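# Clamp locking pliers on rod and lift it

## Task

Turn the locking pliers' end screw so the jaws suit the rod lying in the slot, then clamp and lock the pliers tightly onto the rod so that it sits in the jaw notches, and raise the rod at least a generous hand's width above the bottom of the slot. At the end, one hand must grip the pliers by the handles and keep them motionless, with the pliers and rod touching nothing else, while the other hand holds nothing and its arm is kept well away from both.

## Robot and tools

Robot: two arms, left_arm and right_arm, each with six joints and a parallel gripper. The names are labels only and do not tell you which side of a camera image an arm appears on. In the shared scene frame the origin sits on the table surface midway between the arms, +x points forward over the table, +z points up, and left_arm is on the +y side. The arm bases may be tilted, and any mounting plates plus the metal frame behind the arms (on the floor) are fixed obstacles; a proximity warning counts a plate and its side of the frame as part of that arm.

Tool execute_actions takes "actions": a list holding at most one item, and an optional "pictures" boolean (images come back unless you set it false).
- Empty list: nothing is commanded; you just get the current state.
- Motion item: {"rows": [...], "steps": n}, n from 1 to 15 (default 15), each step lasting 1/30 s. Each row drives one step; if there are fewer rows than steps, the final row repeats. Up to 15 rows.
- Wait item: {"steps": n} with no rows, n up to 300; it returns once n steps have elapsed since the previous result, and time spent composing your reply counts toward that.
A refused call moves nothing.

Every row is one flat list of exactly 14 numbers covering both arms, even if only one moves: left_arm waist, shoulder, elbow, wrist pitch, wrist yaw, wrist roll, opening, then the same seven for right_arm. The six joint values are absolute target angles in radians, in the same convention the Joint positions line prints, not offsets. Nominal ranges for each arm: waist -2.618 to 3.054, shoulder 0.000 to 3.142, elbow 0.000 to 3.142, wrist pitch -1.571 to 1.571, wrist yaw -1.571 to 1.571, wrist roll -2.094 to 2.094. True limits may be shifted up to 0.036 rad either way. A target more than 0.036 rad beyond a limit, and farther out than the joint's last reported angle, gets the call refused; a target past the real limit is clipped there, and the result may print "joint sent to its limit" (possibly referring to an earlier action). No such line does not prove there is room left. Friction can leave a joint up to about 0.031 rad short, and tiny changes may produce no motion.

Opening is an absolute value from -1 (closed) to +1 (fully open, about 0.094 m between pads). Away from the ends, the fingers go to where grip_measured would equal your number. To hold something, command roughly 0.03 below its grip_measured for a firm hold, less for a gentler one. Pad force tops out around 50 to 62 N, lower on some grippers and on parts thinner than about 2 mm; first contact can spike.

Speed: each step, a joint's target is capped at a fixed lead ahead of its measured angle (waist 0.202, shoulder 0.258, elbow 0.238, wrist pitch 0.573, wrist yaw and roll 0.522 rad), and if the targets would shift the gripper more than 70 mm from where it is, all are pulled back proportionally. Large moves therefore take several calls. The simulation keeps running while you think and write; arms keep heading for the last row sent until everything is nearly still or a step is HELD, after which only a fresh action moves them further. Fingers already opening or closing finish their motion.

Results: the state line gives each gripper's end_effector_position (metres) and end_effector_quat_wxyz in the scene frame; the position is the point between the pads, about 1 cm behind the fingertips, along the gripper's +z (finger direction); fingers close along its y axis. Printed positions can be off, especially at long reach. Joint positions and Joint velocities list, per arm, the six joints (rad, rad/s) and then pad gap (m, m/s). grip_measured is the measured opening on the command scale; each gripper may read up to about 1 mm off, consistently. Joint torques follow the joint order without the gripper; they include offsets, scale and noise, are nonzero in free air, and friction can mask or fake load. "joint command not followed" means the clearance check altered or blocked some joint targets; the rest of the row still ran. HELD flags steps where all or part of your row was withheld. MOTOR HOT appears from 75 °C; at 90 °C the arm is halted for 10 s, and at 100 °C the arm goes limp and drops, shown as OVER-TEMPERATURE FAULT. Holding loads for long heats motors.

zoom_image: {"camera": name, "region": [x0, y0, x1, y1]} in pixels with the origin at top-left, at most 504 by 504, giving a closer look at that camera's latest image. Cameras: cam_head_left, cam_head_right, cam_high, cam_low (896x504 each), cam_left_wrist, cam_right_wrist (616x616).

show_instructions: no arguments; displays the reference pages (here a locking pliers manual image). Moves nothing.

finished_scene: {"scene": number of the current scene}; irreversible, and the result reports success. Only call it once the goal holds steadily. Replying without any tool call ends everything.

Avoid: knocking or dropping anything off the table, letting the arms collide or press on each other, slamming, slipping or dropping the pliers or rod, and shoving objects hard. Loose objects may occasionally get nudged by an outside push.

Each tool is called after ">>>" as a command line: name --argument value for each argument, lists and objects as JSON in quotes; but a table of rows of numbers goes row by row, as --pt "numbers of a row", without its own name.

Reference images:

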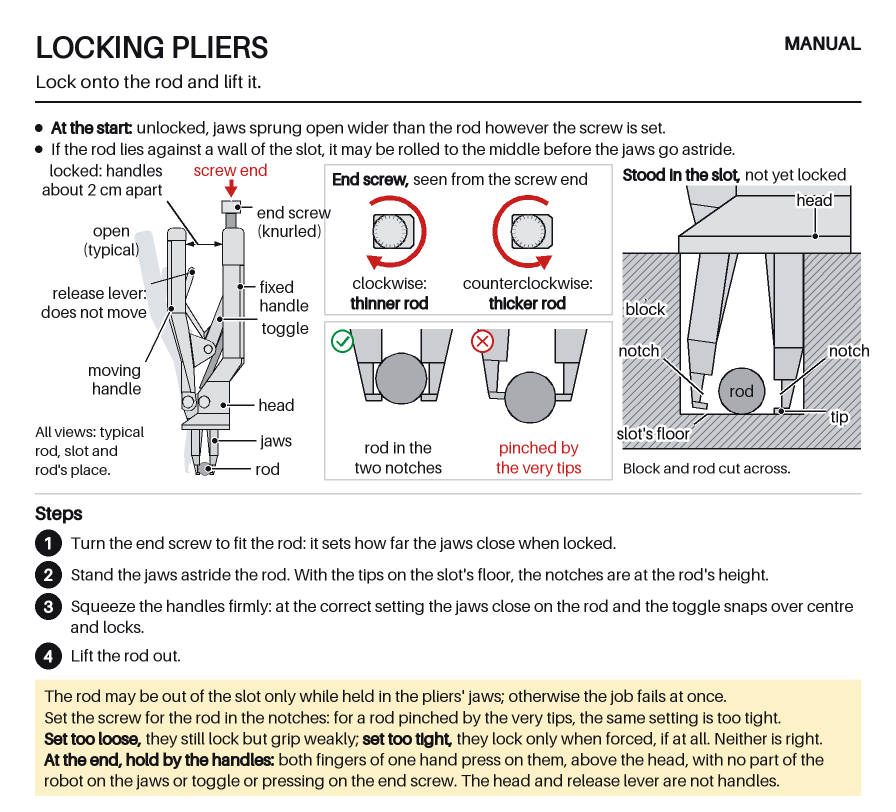

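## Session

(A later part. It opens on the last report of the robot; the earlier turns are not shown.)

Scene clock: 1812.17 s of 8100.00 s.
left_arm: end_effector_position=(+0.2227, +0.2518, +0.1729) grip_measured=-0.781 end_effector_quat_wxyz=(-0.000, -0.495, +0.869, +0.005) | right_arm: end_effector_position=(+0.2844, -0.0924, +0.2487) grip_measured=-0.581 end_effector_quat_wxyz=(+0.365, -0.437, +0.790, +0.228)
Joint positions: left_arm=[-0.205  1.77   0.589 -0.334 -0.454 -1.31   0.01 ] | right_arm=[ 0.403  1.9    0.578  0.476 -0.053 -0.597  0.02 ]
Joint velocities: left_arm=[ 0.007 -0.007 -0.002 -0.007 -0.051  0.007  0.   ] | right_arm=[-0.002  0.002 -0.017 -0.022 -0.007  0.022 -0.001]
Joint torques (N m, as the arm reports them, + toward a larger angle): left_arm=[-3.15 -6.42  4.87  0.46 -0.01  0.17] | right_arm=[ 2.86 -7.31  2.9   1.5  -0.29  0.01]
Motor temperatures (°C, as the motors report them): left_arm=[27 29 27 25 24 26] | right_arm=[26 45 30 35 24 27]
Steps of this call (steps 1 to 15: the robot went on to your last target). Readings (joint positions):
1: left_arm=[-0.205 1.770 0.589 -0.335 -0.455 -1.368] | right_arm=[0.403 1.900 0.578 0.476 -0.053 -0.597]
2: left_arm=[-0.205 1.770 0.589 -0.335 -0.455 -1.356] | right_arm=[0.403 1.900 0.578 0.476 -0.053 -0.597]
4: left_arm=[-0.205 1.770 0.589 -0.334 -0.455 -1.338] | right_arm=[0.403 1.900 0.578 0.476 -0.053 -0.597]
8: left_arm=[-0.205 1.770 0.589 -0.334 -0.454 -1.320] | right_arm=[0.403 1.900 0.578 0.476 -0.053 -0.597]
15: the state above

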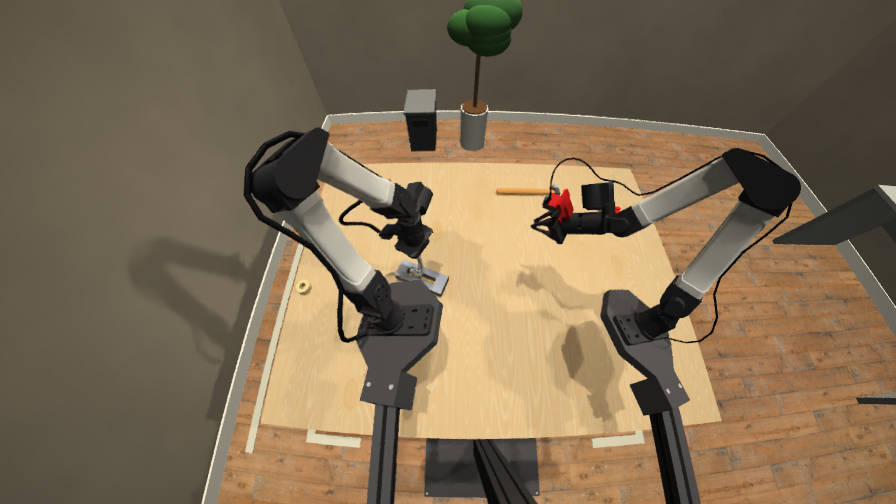

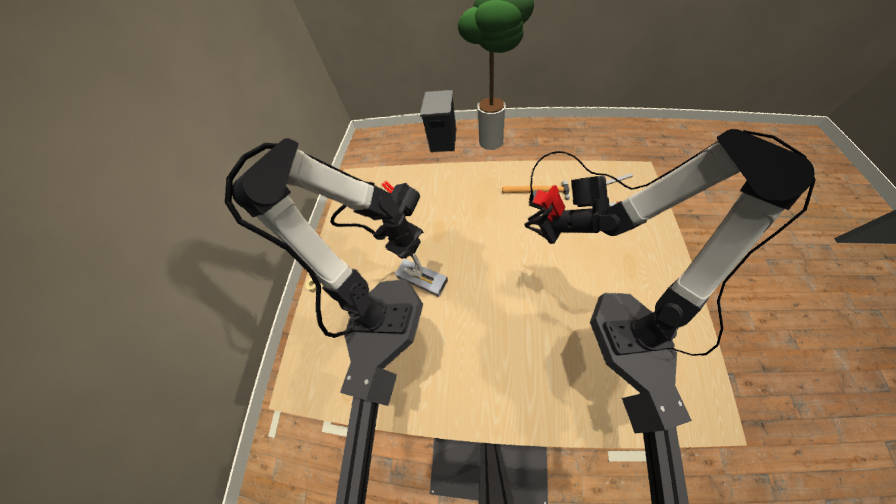

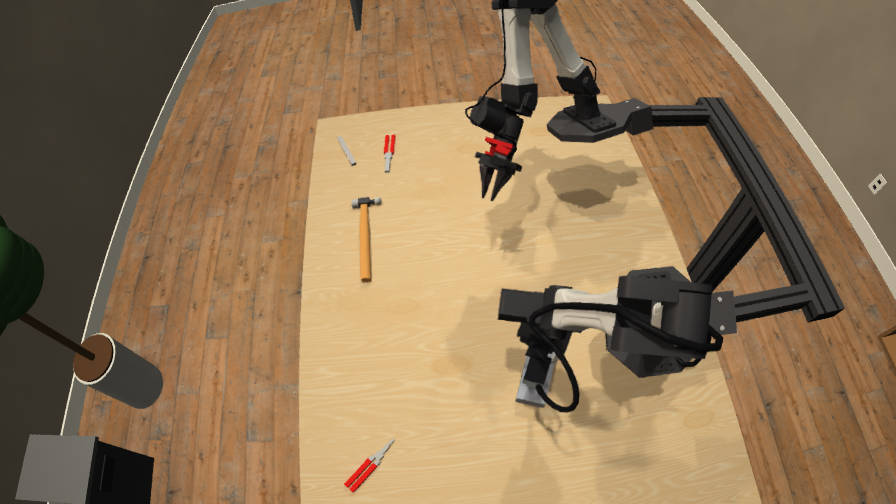

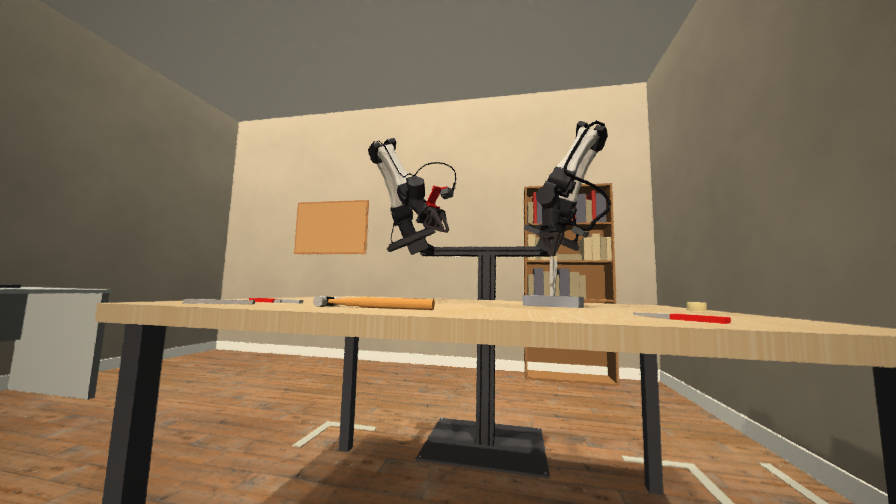

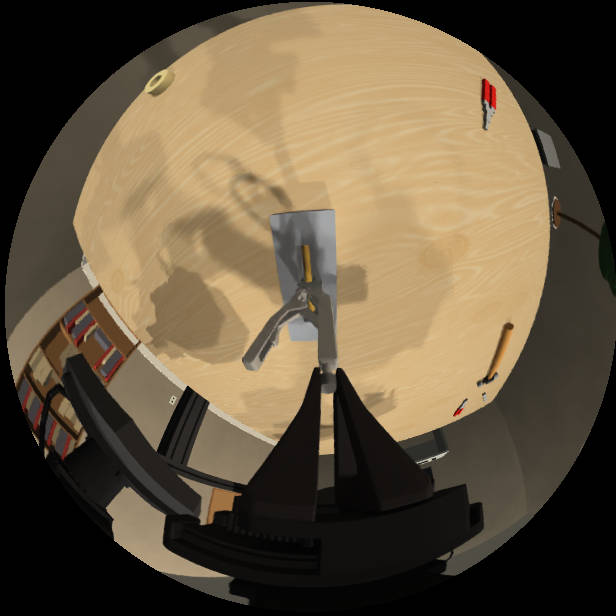

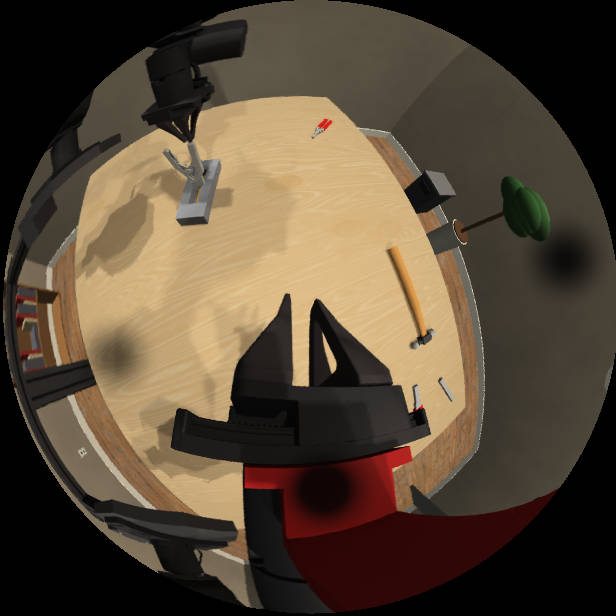

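>>> execute_actions --actions '[{"rows":[[-0.206,1.78,0.6,-0.325,-0.452,-1.27,-0.795,0.4,1.895,0.55,0.455,-0.05,-0.6,-0.58],[-0.206,1.78,0.6,-0.325,-0.452,-1.24,-0.795,0.4,1.895,0.55,0.455,-0.05,-0.6,-0.58],[-0.206,1.78,0.6,-0.325,-0.452,-1.22,-0.795,0.4,1.895,0.55,0.455,-0.05,-0.6,-0.58]],"steps":15}]' --pictures false

>>> execute_actions --actions '[{"rows":[[-0.206,1.78,0.6,-0.33,-0.452,-1.22,-0.79,0.4,1.895,0.55,0.455,-0.05,-0.6,-0.58],[-0.206,1.78,0.6,-0.33,-0.452,-1.22,-0.785,0.4,1.895,0.55,0.455,-0.05,-0.6,-0.58],[-0.206,1.78,0.6,-0.33,-0.452,-1.22,-0.78,0.4,1.895,0.55,0.455,-0.05,-0.6,-0.58],[-0.206,1.78,0.6,-0.33,-0.452,-1.22,-0.775,0.4,1.895,0.55,0.455,-0.05,-0.6,-0.58],[-0.206,1.78,0.6,-0.33,-0.452,-1.22,-0.77,0.4,1.895,0.55,0.455,-0.05,-0.6,-0.58],[-0.206,1.78,0.6,-0.33,-0.452,-1.22,-0.765,0.4,1.895,0.55,0.455,-0.05,-0.6,-0.58],[-0.206,1.78,0.6,-0.33,-0.452,-1.22,-0.76,0.4,1.895,0.55,0.455,-0.05,-0.6,-0.58],[-0.206,1.78,0.6,-0.33,-0.452,-1.22,-0.75,0.4,1.895,0.55,0.455,-0.05,-0.6,-0.58],[-0.206,1.78,0.6,-0.33,-0.452,-1.22,-0.74,0.4,1.895,0.55,0.455,-0.05,-0.6,-0.58],[-0.206,1.78,0.6,-0.33,-0.452,-1.22,-0.73,0.4,1.895,0.55,0.455,-0.05,-0.6,-0.58],[-0.206,1.78,0.6,-0.33,-0.452,-1.22,-0.72,0.4,1.895,0.55,0.455,-0.05,-0.6,-0.58],[-0.206,1.78,0.6,-0.33,-0.452,-1.22,-0.7,0.4,1.895,0.55,0.455,-0.05,-0.6,-0.58]],"steps":15}]' --pictures false

>>> execute_actions --actions '[{"rows":[[-0.206,1.78,0.6,-0.33,-0.452,-1.3,-0.6,0.4,1.895,0.55,0.455,-0.05,-0.6,-0.58],[-0.206,1.78,0.6,-0.33,-0.452,-1.4,-0.3,0.4,1.895,0.55,0.455,-0.05,-0.6,-0.58],[-0.206,1.78,0.6,-0.33,-0.452,-1.4,0.95,0.4,1.895,0.55,0.455,-0.05,-0.6,-0.58]],"steps":15}]' --pictures false

>>> execute_actions --actions '[{"rows":[[-0.2,1.76,0.575,-0.32,-0.455,-1.4,0.95,0.4,1.895,0.55,0.455,-0.05,-0.6,-0.58],[-0.196,1.752,0.565,-0.315,-0.457,-1.4,0.95,0.4,1.895,0.55,0.455,-0.05,-0.6,-0.58],[-0.193,1.745,0.555,-0.31,-0.459,-1.4,0.95,0.4,1.895,0.55,0.455,-0.05,-0.6,-0.58],[-0.19,1.738,0.545,-0.305,-0.461,-1.4,0.95,0.4,1.895,0.55,0.455,-0.05,-0.6,-0.58],[-0.188,1.731,0.535,-0.3,-0.463,-1.4,0.95,0.4,1.895,0.55,0.455,-0.05,-0.6,-0.58],[-0.186,1.724,0.525,-0.297,-0.465,-1.4,0.95,0.4,1.895,0.55,0.455,-0.05,-0.6,-0.58],[-0.184,1.718,0.515,-0.294,-0.467,-1.4,0.95,0.4,1.895,0.55,0.455,-0.05,-0.6,-0.58],[-0.182,1.712,0.505,-0.292,-0.468,-1.4,0.95,0.4,1.895,0.55,0.455,-0.05,-0.6,-0.58],[-0.18,1.708,0.495,-0.29,-0.468,-1.4,0.95,0.4,1.895,0.55,0.455,-0.05,-0.6,-0.58],[-0.178,1.706,0.486,-0.29,-0.468,-1.4,0.95,0.4,1.895,0.55,0.455,-0.05,-0.6,-0.58]],"steps":15}]'

Scene clock: 1835.73 s of 8100.00 s.
left_arm: end_effector_position=(+0.2229, +0.2518, +0.1729) grip_measured=-0.781 end_effector_quat_wxyz=(-0.000, -0.461, +0.888, +0.005) | right_arm: end_effector_position=(+0.2844, -0.0924, +0.2487) grip_measured=-0.581 end_effector_quat_wxyz=(+0.365, -0.437, +0.790, +0.228)
Joint positions: left_arm=[-0.205  1.77   0.589 -0.333 -0.454 -1.231  0.01 ] | right_arm=[ 0.403  1.9    0.578  0.476 -0.053 -0.597  0.02 ]
Joint velocities: left_arm=[-0.002  0.007 -0.002  0.007  0.007  0.037  0.   ] | right_arm=[-0.017 -0.002 -0.007  0.037  0.022 -0.037 -0.   ]
Joint torques (N m, as the arm reports them, + toward a larger angle): left_arm=[-3.15 -6.43  4.87  0.42 -0.03  0.16] | right_arm=[ 2.99 -7.41  2.7   1.49 -0.33  0.02]
Motor temperatures (°C, as the motors report them): left_arm=[27 29 27 25 24 26] | right_arm=[26 45 30 35 24 27]
Steps of this call (steps 1 to 15: the robot went on to your last target; steps 16 to 692: nothing new was sent; steps 693 to 707: all 15 steps of this action). Readings (joint positions):
693: left_arm=[-0.205 1.770 0.589 -0.334 -0.454 -1.303] | right_arm=[0.403 1.900 0.578 0.476 -0.053 -0.597]
694: left_arm=[-0.205 1.770 0.589 -0.334 -0.454 -1.293] | right_arm=[0.403 1.900 0.578 0.476 -0.053 -0.597]
696: left_arm=[-0.205 1.770 0.589 -0.334 -0.454 -1.270] | right_arm=[0.403 1.900 0.578 0.476 -0.053 -0.597]
700: left_arm=[-0.205 1.770 0.589 -0.334 -0.454 -1.245] | right_arm=[0.403 1.900 0.578 0.476 -0.053 -0.597]
707: the state above

Scene clock: 1836.23 s of 8100.00 s.
left_arm: end_effector_position=(+0.2229, +0.2518, +0.1729) grip_measured=-0.702 end_effector_quat_wxyz=(-0.000, -0.459, +0.889, +0.005) | right_arm: end_effector_position=(+0.2844, -0.0924, +0.2487) grip_measured=-0.581 end_effector_quat_wxyz=(+0.365, -0.437, +0.790, +0.228)
Joint positions: left_arm=[-0.205  1.77   0.589 -0.333 -0.454 -1.226  0.014] | right_arm=[ 0.403  1.9    0.578  0.476 -0.053 -0.597  0.02 ]
Joint velocities: left_arm=[-0.017 -0.002  0.002 -0.022 -0.051  0.007  0.001] | right_arm=[-0.007  0.007  0.002 -0.022  0.022  0.022  0.   ]
Joint torques (N m, as the arm reports them, + toward a larger angle): left_arm=[-3.16 -6.5   4.83  0.36 -0.05  0.16] | right_arm=[ 3.04 -7.29  2.79  1.5  -0.29  0.04]
Motor temperatures (°C, as the motors report them): left_arm=[27 29 27 25 24 26] | right_arm=[26 45 30 35 24 27]
Steps of this call (steps 1 to 15: all 15 steps of this action). Readings (joint positions):
1: left_arm=[-0.205 1.770 0.589 -0.333 -0.454 -1.230] | right_arm=[0.403 1.900 0.578 0.476 -0.053 -0.597]
2: left_arm=[-0.205 1.770 0.589 -0.333 -0.454 -1.230] | right_arm=[0.403 1.900 0.578 0.476 -0.053 -0.597]
4: left_arm=[-0.205 1.770 0.589 -0.333 -0.454 -1.229] | right_arm=[0.403 1.900 0.578 0.476 -0.053 -0.597]
8: left_arm=[-0.205 1.770 0.589 -0.333 -0.454 -1.227] | right_arm=[0.403 1.900 0.578 0.476 -0.053 -0.597]
15: the state above

Scene clock: 1836.73 s of 8100.00 s.
left_arm: end_effector_position=(+0.2229, +0.2518, +0.1729) grip_measured=+0.948 end_effector_quat_wxyz=(+0.000, -0.528, +0.849, +0.005) | right_arm: end_effector_position=(+0.2844, -0.0924, +0.2487) grip_measured=-0.581 end_effector_quat_wxyz=(+0.365, -0.437, +0.790, +0.228)
Joint positions: left_arm=[-0.205  1.77   0.589 -0.333 -0.454 -1.387  0.092] | right_arm=[ 0.403  1.9    0.578  0.476 -0.053 -0.597  0.02 ]
Joint velocities: left_arm=[ 0.012 -0.002 -0.012  0.022 -0.007 -0.051  0.   ] | right_arm=[-0.022 -0.007 -0.012 -0.007  0.037 -0.095 -0.   ]
Joint torques (N m, as the arm reports them, + toward a larger angle): left_arm=[-3.14 -6.44  4.84  0.34 -0.04  0.05] | right_arm=[ 2.86 -7.61  2.73  1.44 -0.29  0.03]
Motor temperatures (°C, as the motors report them): left_arm=[27 29 27 25 24 26] | right_arm=[26 45 30 35 24 27]
Steps of this call (steps 1 to 15: all 15 steps of this action). Readings (joint positions):
1: left_arm=[-0.205 1.770 0.589 -0.333 -0.454 -1.236] | right_arm=[0.403 1.900 0.578 0.476 -0.053 -0.597]
2: left_arm=[-0.205 1.770 0.589 -0.333 -0.454 -1.262] | right_arm=[0.403 1.900 0.578 0.476 -0.053 -0.597]
4: left_arm=[-0.205 1.770 0.589 -0.333 -0.454 -1.310] | right_arm=[0.403 1.900 0.578 0.476 -0.053 -0.597]
8: left_arm=[-0.205 1.770 0.589 -0.333 -0.454 -1.360] | right_arm=[0.403 1.900 0.578 0.476 -0.053 -0.597]
15: the state above

Scene clock: 1837.23 s of 8100.00 s.
left_arm: end_effector_position=(+0.2007, +0.2613, +0.1704) grip_measured=+0.948 end_effector_quat_wxyz=(-0.002, -0.535, +0.845, +0.012) | right_arm: end_effector_position=(+0.2844, -0.0924, +0.2487) grip_measured=-0.581 end_effector_quat_wxyz=(+0.365, -0.437, +0.790, +0.228)
Joint positions: left_arm=[-0.191  1.719  0.503 -0.308 -0.461 -1.394  0.092] | right_arm=[ 0.403  1.9    0.578  0.476 -0.053 -0.597  0.02 ]
Joint velocities: left_arm=[-0.002 -0.002 -0.007  0.022 -0.007  0.037 -0.   ] | right_arm=[-0.012  0.007  0.007 -0.051 -0.051 -0.081 -0.002]
Joint torques (N m, as the arm reports them, + toward a larger angle): left_arm=[-1.85 -7.82  2.13  0.44 -0.12  0.05] | right_arm=[ 3.14 -7.41  2.81  1.44 -0.32  0.07]
Motor temperatures (°C, as the motors report them): left_arm=[27 29 27 25 24 26] | right_arm=[26 45 30 35 24 27]
Steps of this call (steps 1 to 15: all 15 steps of this action). Readings (joint positions):
1: left_arm=[-0.205 1.770 0.589 -0.333 -0.454 -1.388] | right_arm=[0.403 1.900 0.578 0.476 -0.053 -0.597]
2: left_arm=[-0.205 1.770 0.589 -0.333 -0.454 -1.389] | right_arm=[0.403 1.900 0.578 0.476 -0.053 -0.597]
4: left_arm=[-0.205 1.763 0.581 -0.325 -0.454 -1.391] | right_arm=[0.403 1.900 0.578 0.476 -0.053 -0.597]
8: left_arm=[-0.200 1.733 0.544 -0.312 -0.457 -1.392] | right_arm=[0.403 1.900 0.578 0.476 -0.053 -0.597]
15: the state above

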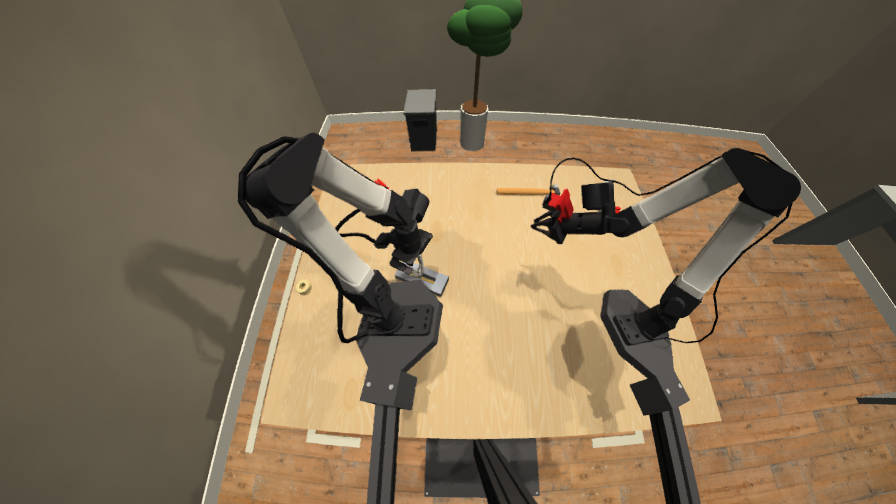

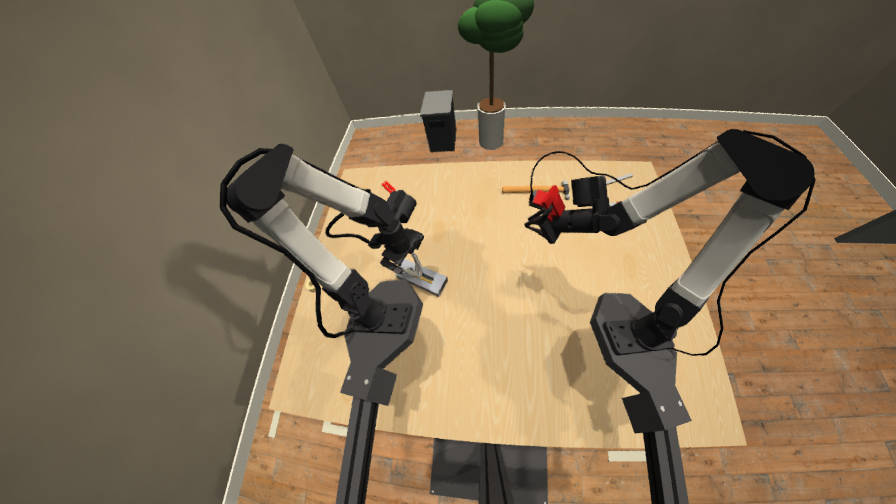

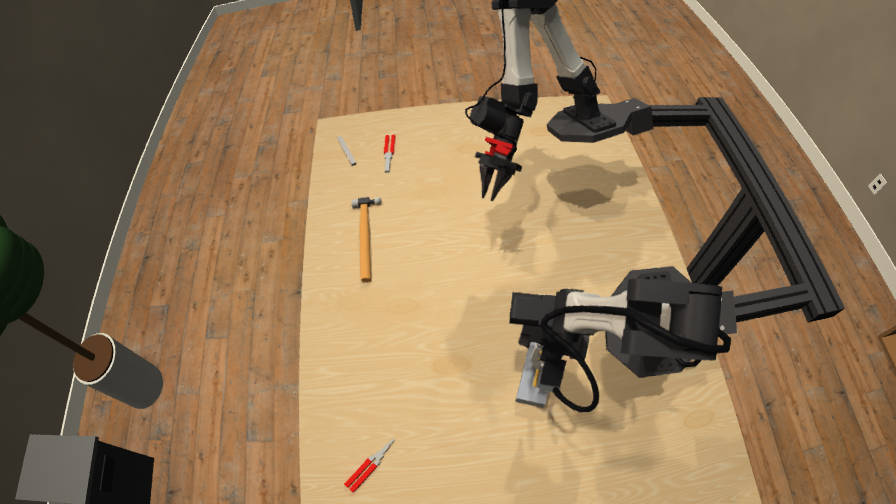

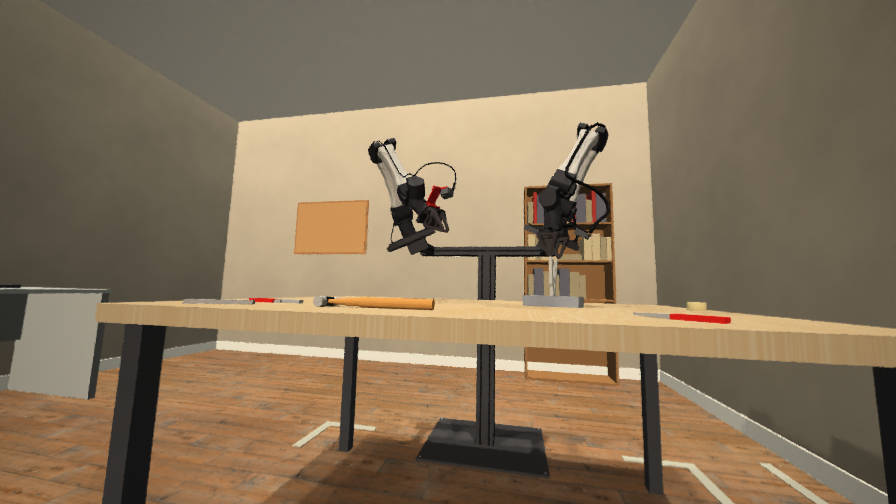

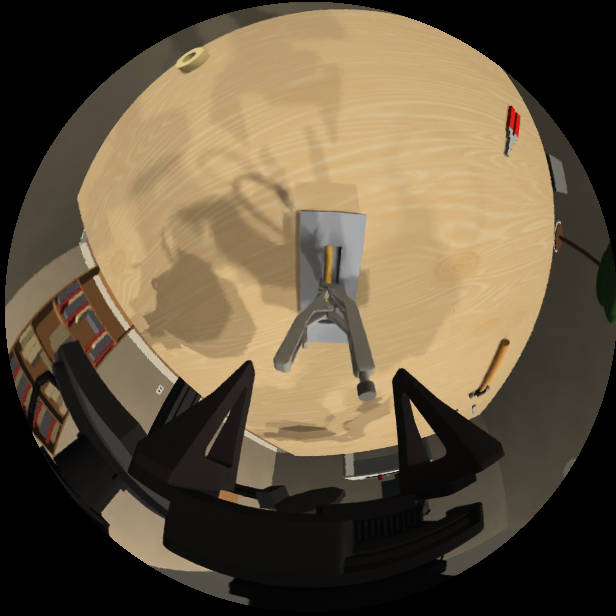

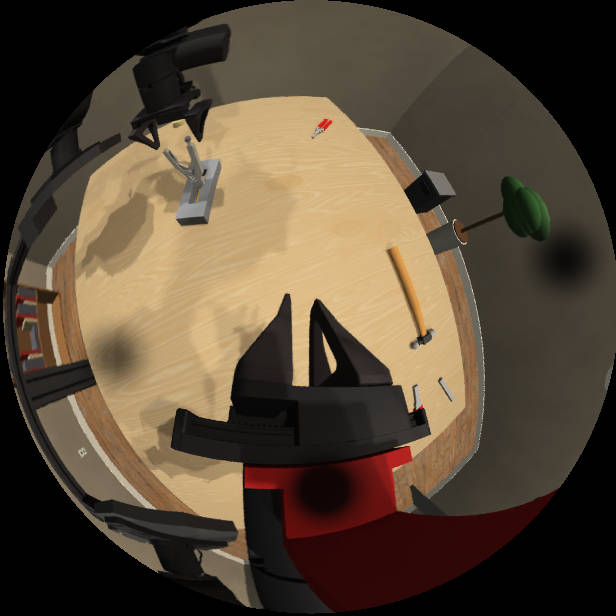

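>>> execute_actions --actions '[{"rows":[[-0.178,1.73,0.485,-0.265,-0.448,-1.39,0.95,0.4,1.895,0.55,0.455,-0.05,-0.6,-0.58],[-0.174,1.74,0.483,-0.25,-0.448,-1.385,0.95,0.4,1.895,0.55,0.455,-0.05,-0.6,-0.58],[-0.17,1.75,0.481,-0.235,-0.448,-1.38,0.95,0.4,1.895,0.55,0.455,-0.05,-0.6,-0.58],[-0.165,1.76,0.479,-0.22,-0.448,-1.375,0.95,0.4,1.895,0.55,0.455,-0.05,-0.6,-0.58],[-0.161,1.77,0.477,-0.205,-0.448,-1.37,0.95,0.4,1.895,0.55,0.455,-0.05,-0.6,-0.58],[-0.156,1.78,0.475,-0.19,-0.448,-1.365,0.95,0.4,1.895,0.55,0.455,-0.05,-0.6,-0.58],[-0.152,1.79,0.473,-0.175,-0.448,-1.36,0.95,0.4,1.895,0.55,0.455,-0.05,-0.6,-0.58],[-0.147,1.8,0.471,-0.16,-0.448,-1.355,0.95,0.4,1.895,0.55,0.455,-0.05,-0.6,-0.58],[-0.143,1.81,0.469,-0.148,-0.448,-1.35,0.95,0.4,1.895,0.55,0.455,-0.05,-0.6,-0.58],[-0.138,1.82,0.467,-0.138,-0.448,-1.345,0.95,0.4,1.895,0.55,0.455,-0.05,-0.6,-0.58],[-0.134,1.83,0.465,-0.13,-0.448,-1.34,0.95,0.4,1.895,0.55,0.455,-0.05,-0.6,-0.58],[-0.13,1.84,0.463,-0.125,-0.448,-1.34,0.95,0.4,1.895,0.55,0.455,-0.05,-0.6,-0.58],[-0.126,1.849,0.461,-0.125,-0.448,-1.34,0.95,0.4,1.895,0.55,0.455,-0.05,-0.6,-0.58]],"steps":15}]' --pictures false

>>> execute_actions --actions '[{"rows":[[-0.126,1.849,0.461,-0.125,-0.448,-1.34,0.95,0.4,1.895,0.55,0.455,-0.05,-0.6,-0.58],[-0.126,1.849,0.461,-0.125,-0.448,-1.34,0.95,0.4,1.895,0.55,0.455,-0.05,-0.6,-0.58],[-0.126,1.849,0.461,-0.125,-0.448,-1.34,0.95,0.4,1.895,0.55,0.455,-0.05,-0.6,-0.58],[-0.126,1.849,0.461,-0.125,-0.448,-1.34,0.9,0.4,1.895,0.55,0.455,-0.05,-0.6,-0.58],[-0.126,1.849,0.461,-0.125,-0.448,-1.34,0.85,0.4,1.895,0.55,0.455,-0.05,-0.6,-0.58],[-0.126,1.849,0.461,-0.125,-0.448,-1.34,0.8,0.4,1.895,0.55,0.455,-0.05,-0.6,-0.58],[-0.126,1.849,0.461,-0.125,-0.448,-1.34,0.75,0.4,1.895,0.55,0.455,-0.05,-0.6,-0.58],[-0.126,1.849,0.461,-0.125,-0.448,-1.34,0.7,0.4,1.895,0.55,0.455,-0.05,-0.6,-0.58],[-0.126,1.849,0.461,-0.125,-0.448,-1.34,0.65,0.4,1.895,0.55,0.455,-0.05,-0.6,-0.58],[-0.126,1.849,0.461,-0.125,-0.448,-1.34,0.6,0.4,1.895,0.55,0.455,-0.05,-0.6,-0.58]],"steps":15}]'

>>> zoom_image --camera "cam_left_wrist" --region '[230, 300, 430, 460]'

Scene clock: 1859.83 s of 8100.00 s.
left_arm: end_effector_position=(+0.1976, +0.2617, +0.1452) grip_measured=+0.948 end_effector_quat_wxyz=(-0.005, -0.540, +0.842, +0.017) | right_arm: end_effector_position=(+0.2844, -0.0924, +0.2487) grip_measured=-0.581 end_effector_quat_wxyz=(+0.365, -0.437, +0.790, +0.228)
Joint positions: left_arm=[-0.14   1.831  0.48  -0.16  -0.459 -1.354  0.092] | right_arm=[ 0.403  1.9    0.578  0.476 -0.053 -0.597  0.02 ]
Joint velocities: left_arm=[ 0.051  0.12  -0.061  0.081 -0.051  0.037 -0.001] | right_arm=[ 0.002 -0.002 -0.022  0.007  0.022  0.007 -0.002]
Joint torques (N m, as the arm reports them, + toward a larger angle): left_arm=[-2.11 -6.03  1.43  0.5   0.04  0.14] | right_arm=[ 2.95 -7.33  2.85  1.46 -0.31  0.03]
Motor temperatures (°C, as the motors report them): left_arm=[27 30 26 25 24 26] | right_arm=[26 45 30 35 24 27]
Steps of this call (steps 1 to 15: the robot went on to your last target; steps 16 to 663: nothing new was sent; steps 664 to 678: all 15 steps of this action). Readings (joint positions):
664: left_arm=[-0.191 1.719 0.503 -0.300 -0.461 -1.394] | right_arm=[0.403 1.900 0.578 0.476 -0.053 -0.597]
665: left_arm=[-0.191 1.719 0.503 -0.295 -0.461 -1.394] | right_arm=[0.403 1.900 0.578 0.476 -0.053 -0.597]
667: left_arm=[-0.187 1.725 0.503 -0.275 -0.460 -1.390] | right_arm=[0.403 1.900 0.578 0.476 -0.053 -0.597]
671: left_arm=[-0.169 1.765 0.499 -0.224 -0.459 -1.377] | right_arm=[0.403 1.900 0.578 0.476 -0.053 -0.597]
678: the state above

Scene clock: 1860.33 s of 8100.00 s.
left_arm: end_effector_position=(+0.2005, +0.2608, +0.1442) grip_measured=+0.602 end_effector_quat_wxyz=(-0.000, -0.540, +0.842, +0.012) | right_arm: end_effector_position=(+0.2844, -0.0924, +0.2487) grip_measured=-0.581 end_effector_quat_wxyz=(+0.365, -0.437, +0.790, +0.228)
Joint positions: left_arm=[-0.139  1.835  0.478 -0.138 -0.458 -1.346  0.075] | right_arm=[ 0.403  1.9    0.578  0.476 -0.053 -0.597  0.02 ]
Joint velocities: left_arm=[ 0.002 -0.017 -0.007  0.066  0.007 -0.037 -0.   ] | right_arm=[-0.007 -0.007  0.012  0.007 -0.007 -0.022 -0.001]
Joint torques (N m, as the arm reports them, + toward a larger angle): left_arm=[-2.01 -5.74  1.24  0.42  0.04  0.16] | right_arm=[ 2.99 -7.47  2.74  1.49 -0.36  0.04]
Motor temperatures (°C, as the motors report them): left_arm=[27 30 26 25 24 26] | right_arm=[26 45 30 35 24 27]
Steps of this call (steps 1 to 15: all 15 steps of this action). Readings (joint positions):
1: left_arm=[-0.139 1.834 0.479 -0.157 -0.458 -1.352] | right_arm=[0.403 1.900 0.578 0.476 -0.053 -0.597]
2: left_arm=[-0.139 1.835 0.478 -0.154 -0.458 -1.351] | right_arm=[0.403 1.900 0.578 0.476 -0.053 -0.597]
4: left_arm=[-0.139 1.835 0.478 -0.149 -0.458 -1.349] | right_arm=[0.403 1.900 0.578 0.476 -0.053 -0.597]
8: left_arm=[-0.139 1.835 0.478 -0.141 -0.458 -1.347] | right_arm=[0.403 1.900 0.578 0.476 -0.053 -0.597]
15: the state above

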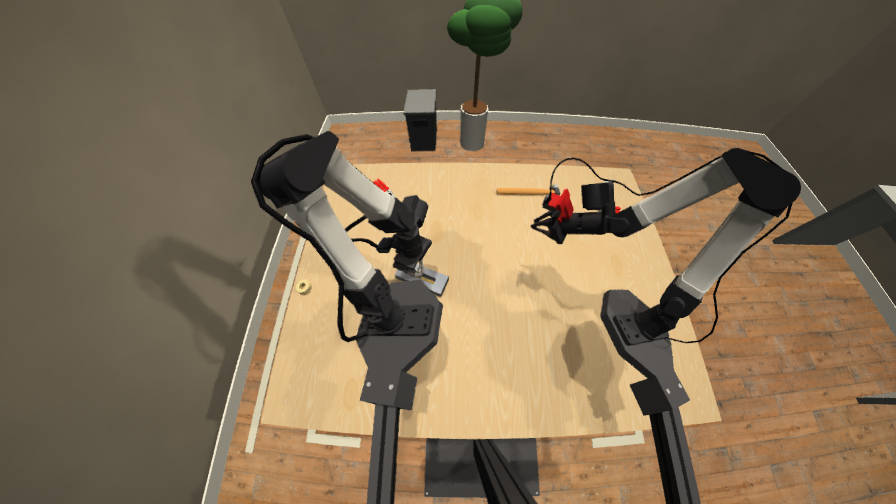

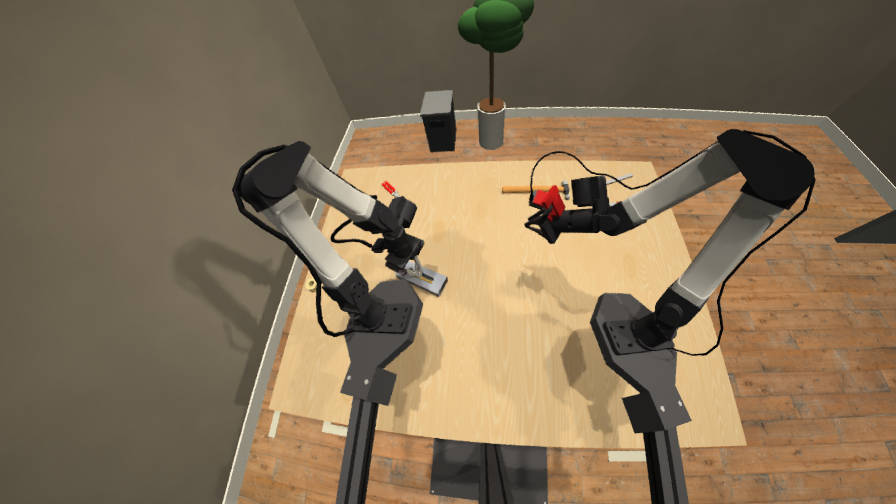

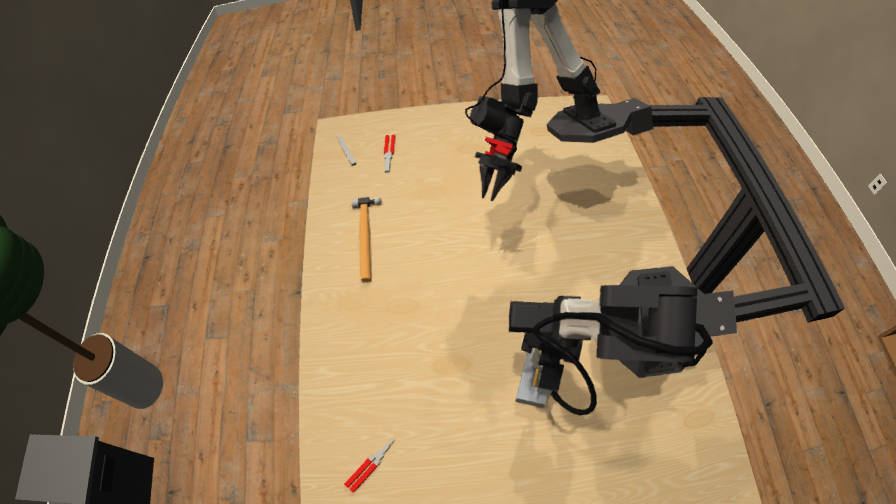

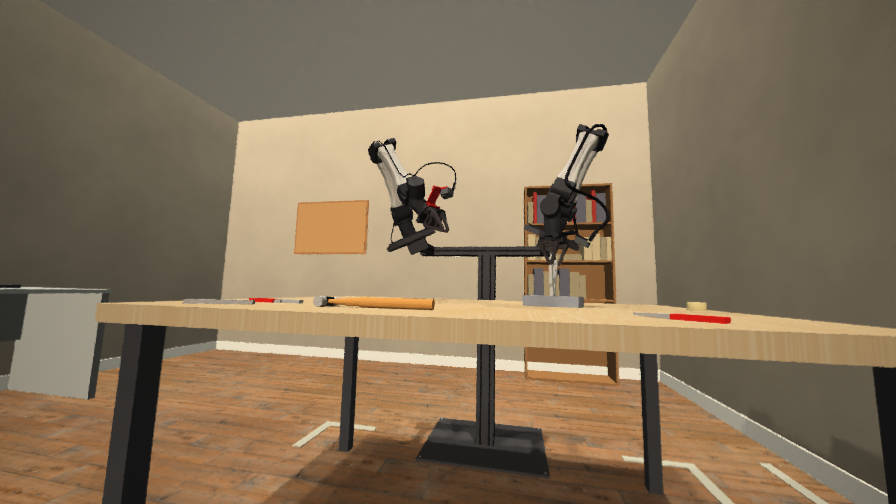

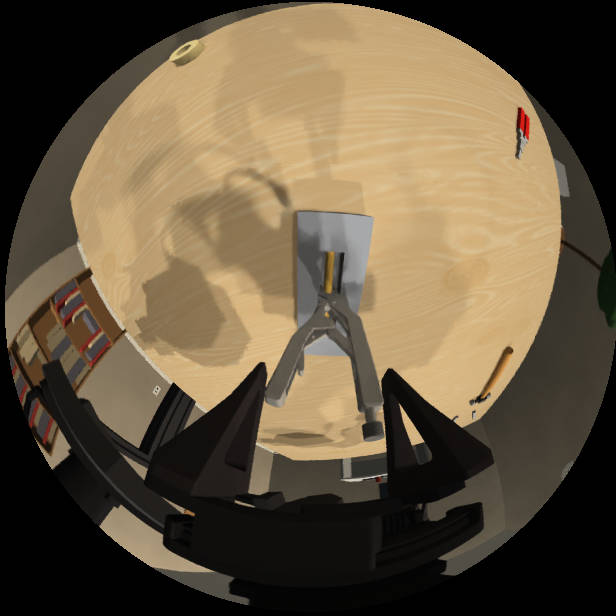

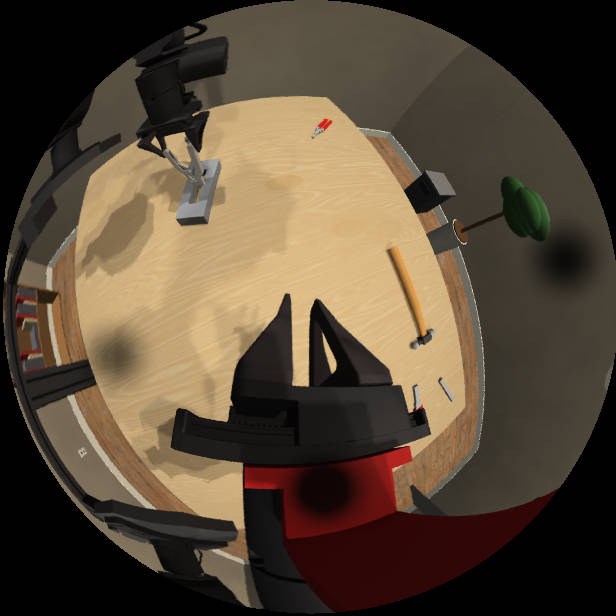

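Region (230, 300, 430, 460) of cam_left_wrist's 616x616 image, scaled by 2.520, with more detail than that image has; it fills the top 403 rows of this view, and the rest is white.

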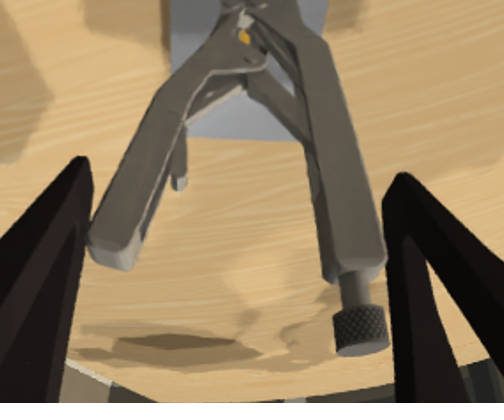

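>>> zoom_image --camera "cam_low" --region '[490, 220, 620, 320]'

Region (490, 220, 620, 320) of cam_low's 896x504 image, scaled by 3.877, with more detail than that image has; it fills the top 388 rows of this view, and the rest is white.

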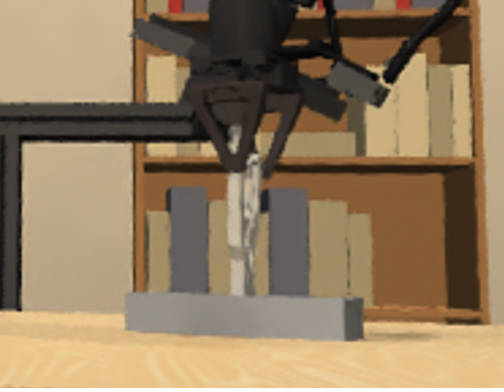

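>>> execute_actions --actions '[{"rows":[[-0.13,1.845,0.47,-0.13,-0.433,-1.34,0.59,0.4,1.895,0.55,0.455,-0.05,-0.6,-0.58],[-0.13,1.845,0.475,-0.13,-0.433,-1.34,0.58,0.4,1.895,0.55,0.455,-0.05,-0.6,-0.58],[-0.13,1.845,0.48,-0.13,-0.433,-1.34,0.57,0.4,1.895,0.55,0.455,-0.05,-0.6,-0.58],[-0.13,1.845,0.485,-0.13,-0.433,-1.34,0.56,0.4,1.895,0.55,0.455,-0.05,-0.6,-0.58],[-0.13,1.845,0.488,-0.13,-0.433,-1.34,0.54,0.4,1.895,0.55,0.455,-0.05,-0.6,-0.58],[-0.13,1.845,0.49,-0.13,-0.433,-1.34,0.52,0.4,1.895,0.55,0.455,-0.05,-0.6,-0.58],[-0.13,1.845,0.49,-0.13,-0.433,-1.34,0.5,0.4,1.895,0.55,0.455,-0.05,-0.6,-0.58],[-0.13,1.845,0.49,-0.13,-0.433,-1.34,0.48,0.4,1.895,0.55,0.455,-0.05,-0.6,-0.58],[-0.13,1.845,0.49,-0.13,-0.433,-1.34,0.46,0.4,1.895,0.55,0.455,-0.05,-0.6,-0.58],[-0.13,1.845,0.49,-0.13,-0.433,-1.34,0.44,0.4,1.895,0.55,0.455,-0.05,-0.6,-0.58],[-0.13,1.845,0.49,-0.13,-0.433,-1.34,0.42,0.4,1.895,0.55,0.455,-0.05,-0.6,-0.58],[-0.13,1.845,0.49,-0.13,-0.433,-1.34,0.4,0.4,1.895,0.55,0.455,-0.05,-0.6,-0.58],[-0.13,1.845,0.49,-0.13,-0.433,-1.34,0.38,0.4,1.895,0.55,0.455,-0.05,-0.6,-0.58]],"steps":15}]'

>>> zoom_image --camera "cam_left_wrist" --region '[230, 300, 430, 460]'

Scene clock: 1873.03 s of 8100.00 s.
left_arm: end_effector_position=(+0.2003, +0.2585, +0.1442) grip_measured=+0.385 end_effector_quat_wxyz=(-0.005, -0.540, +0.842, +0.006) | right_arm: end_effector_position=(+0.2844, -0.0924, +0.2487) grip_measured=-0.581 end_effector_quat_wxyz=(+0.365, -0.437, +0.790, +0.228)
Joint positions: left_arm=[-0.139  1.835  0.478 -0.137 -0.445 -1.346  0.065] | right_arm=[ 0.403  1.9    0.578  0.476 -0.053 -0.597  0.02 ]
Joint velocities: left_arm=[-0.012  0.002 -0.002 -0.022  0.037  0.11  -0.002] | right_arm=[ 0.007 -0.007  0.012 -0.051  0.066 -0.037 -0.001]
Joint torques (N m, as the arm reports them, + toward a larger angle): left_arm=[-2.31 -6.11  3.77  0.37  0.05  0.16] | right_arm=[ 2.87 -7.37  2.53  1.43 -0.31  0.05]
Motor temperatures (°C, as the motors report them): left_arm=[27 30 26 25 24 26] | right_arm=[26 45 30 35 24 27]
Steps of this call (steps 1 to 15: the robot went on to your last target; steps 16 to 366: nothing new was sent; steps 367 to 381: all 15 steps of this action). Readings (joint positions):
367: left_arm=[-0.139 1.835 0.478 -0.137 -0.456 -1.346] | right_arm=[0.403 1.900 0.578 0.476 -0.053 -0.597]
368: left_arm=[-0.139 1.835 0.478 -0.137 -0.454 -1.346] | right_arm=[0.403 1.900 0.578 0.476 -0.053 -0.597]
370: left_arm=[-0.139 1.835 0.478 -0.137 -0.450 -1.346] | right_arm=[0.403 1.900 0.578 0.476 -0.053 -0.597]
374: left_arm=[-0.139 1.835 0.478 -0.137 -0.447 -1.346] | right_arm=[0.403 1.900 0.578 0.476 -0.053 -0.597]
381: the state above

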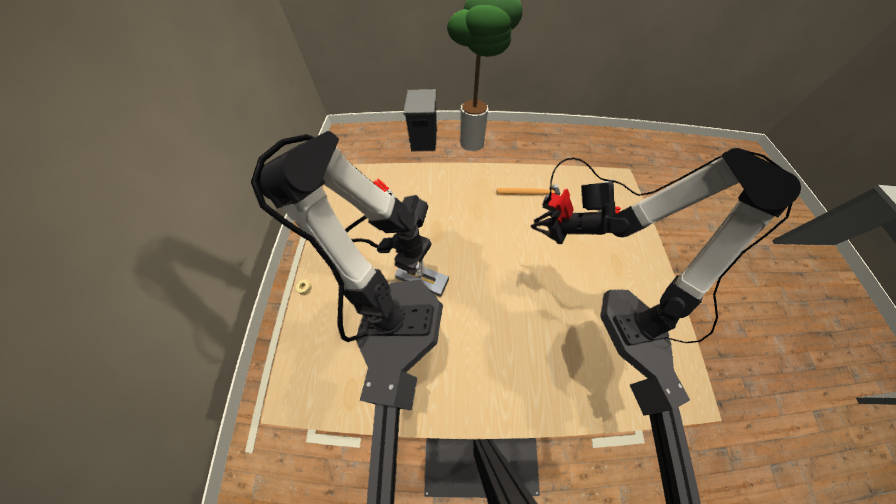

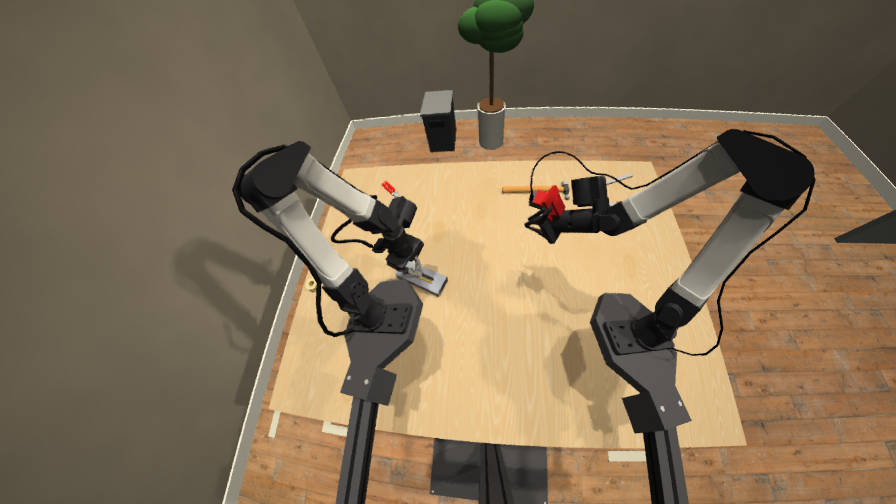

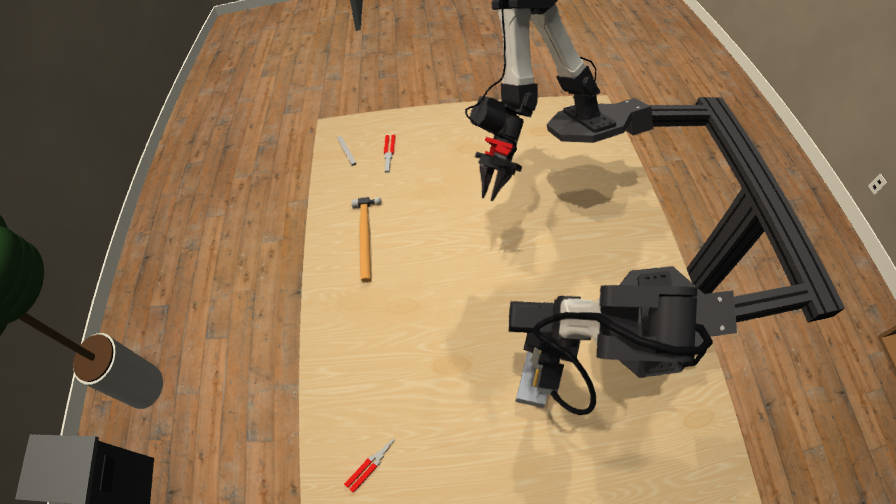

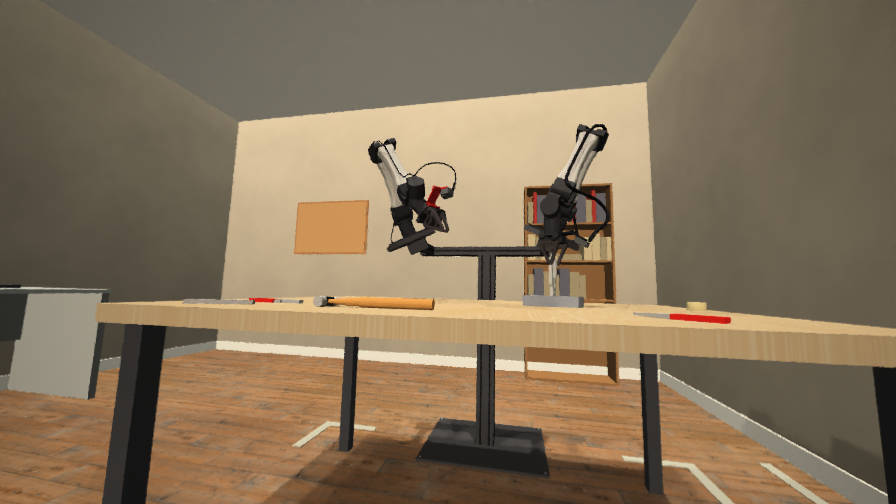

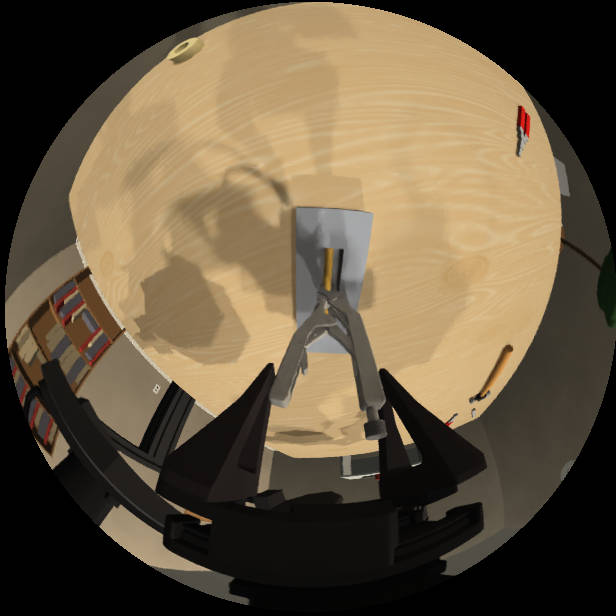

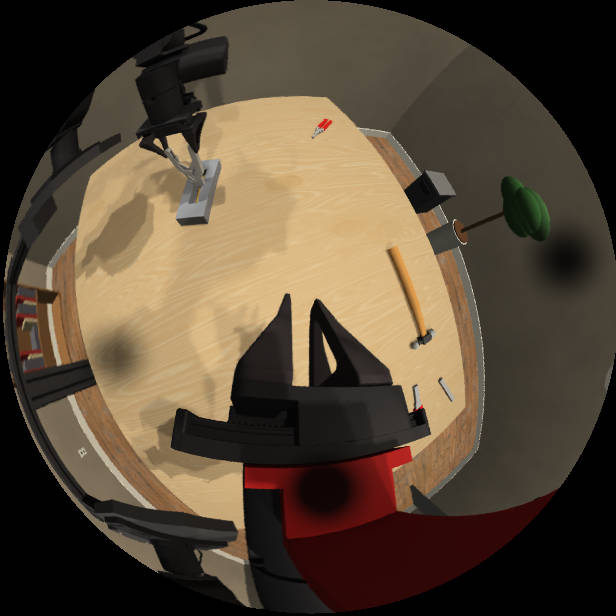

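Region (230, 300, 430, 460) of cam_left_wrist's 616x616 image, scaled by 2.520, with more detail than that image has; it fills the top 403 rows of this view, and the rest is white.

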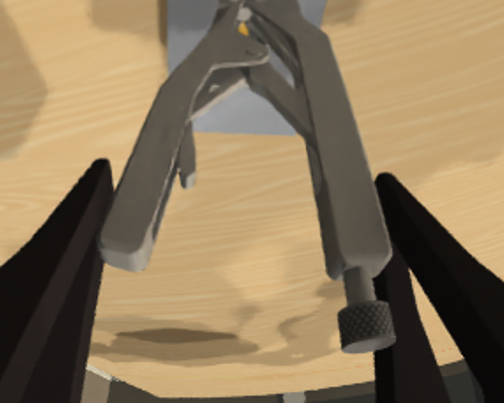

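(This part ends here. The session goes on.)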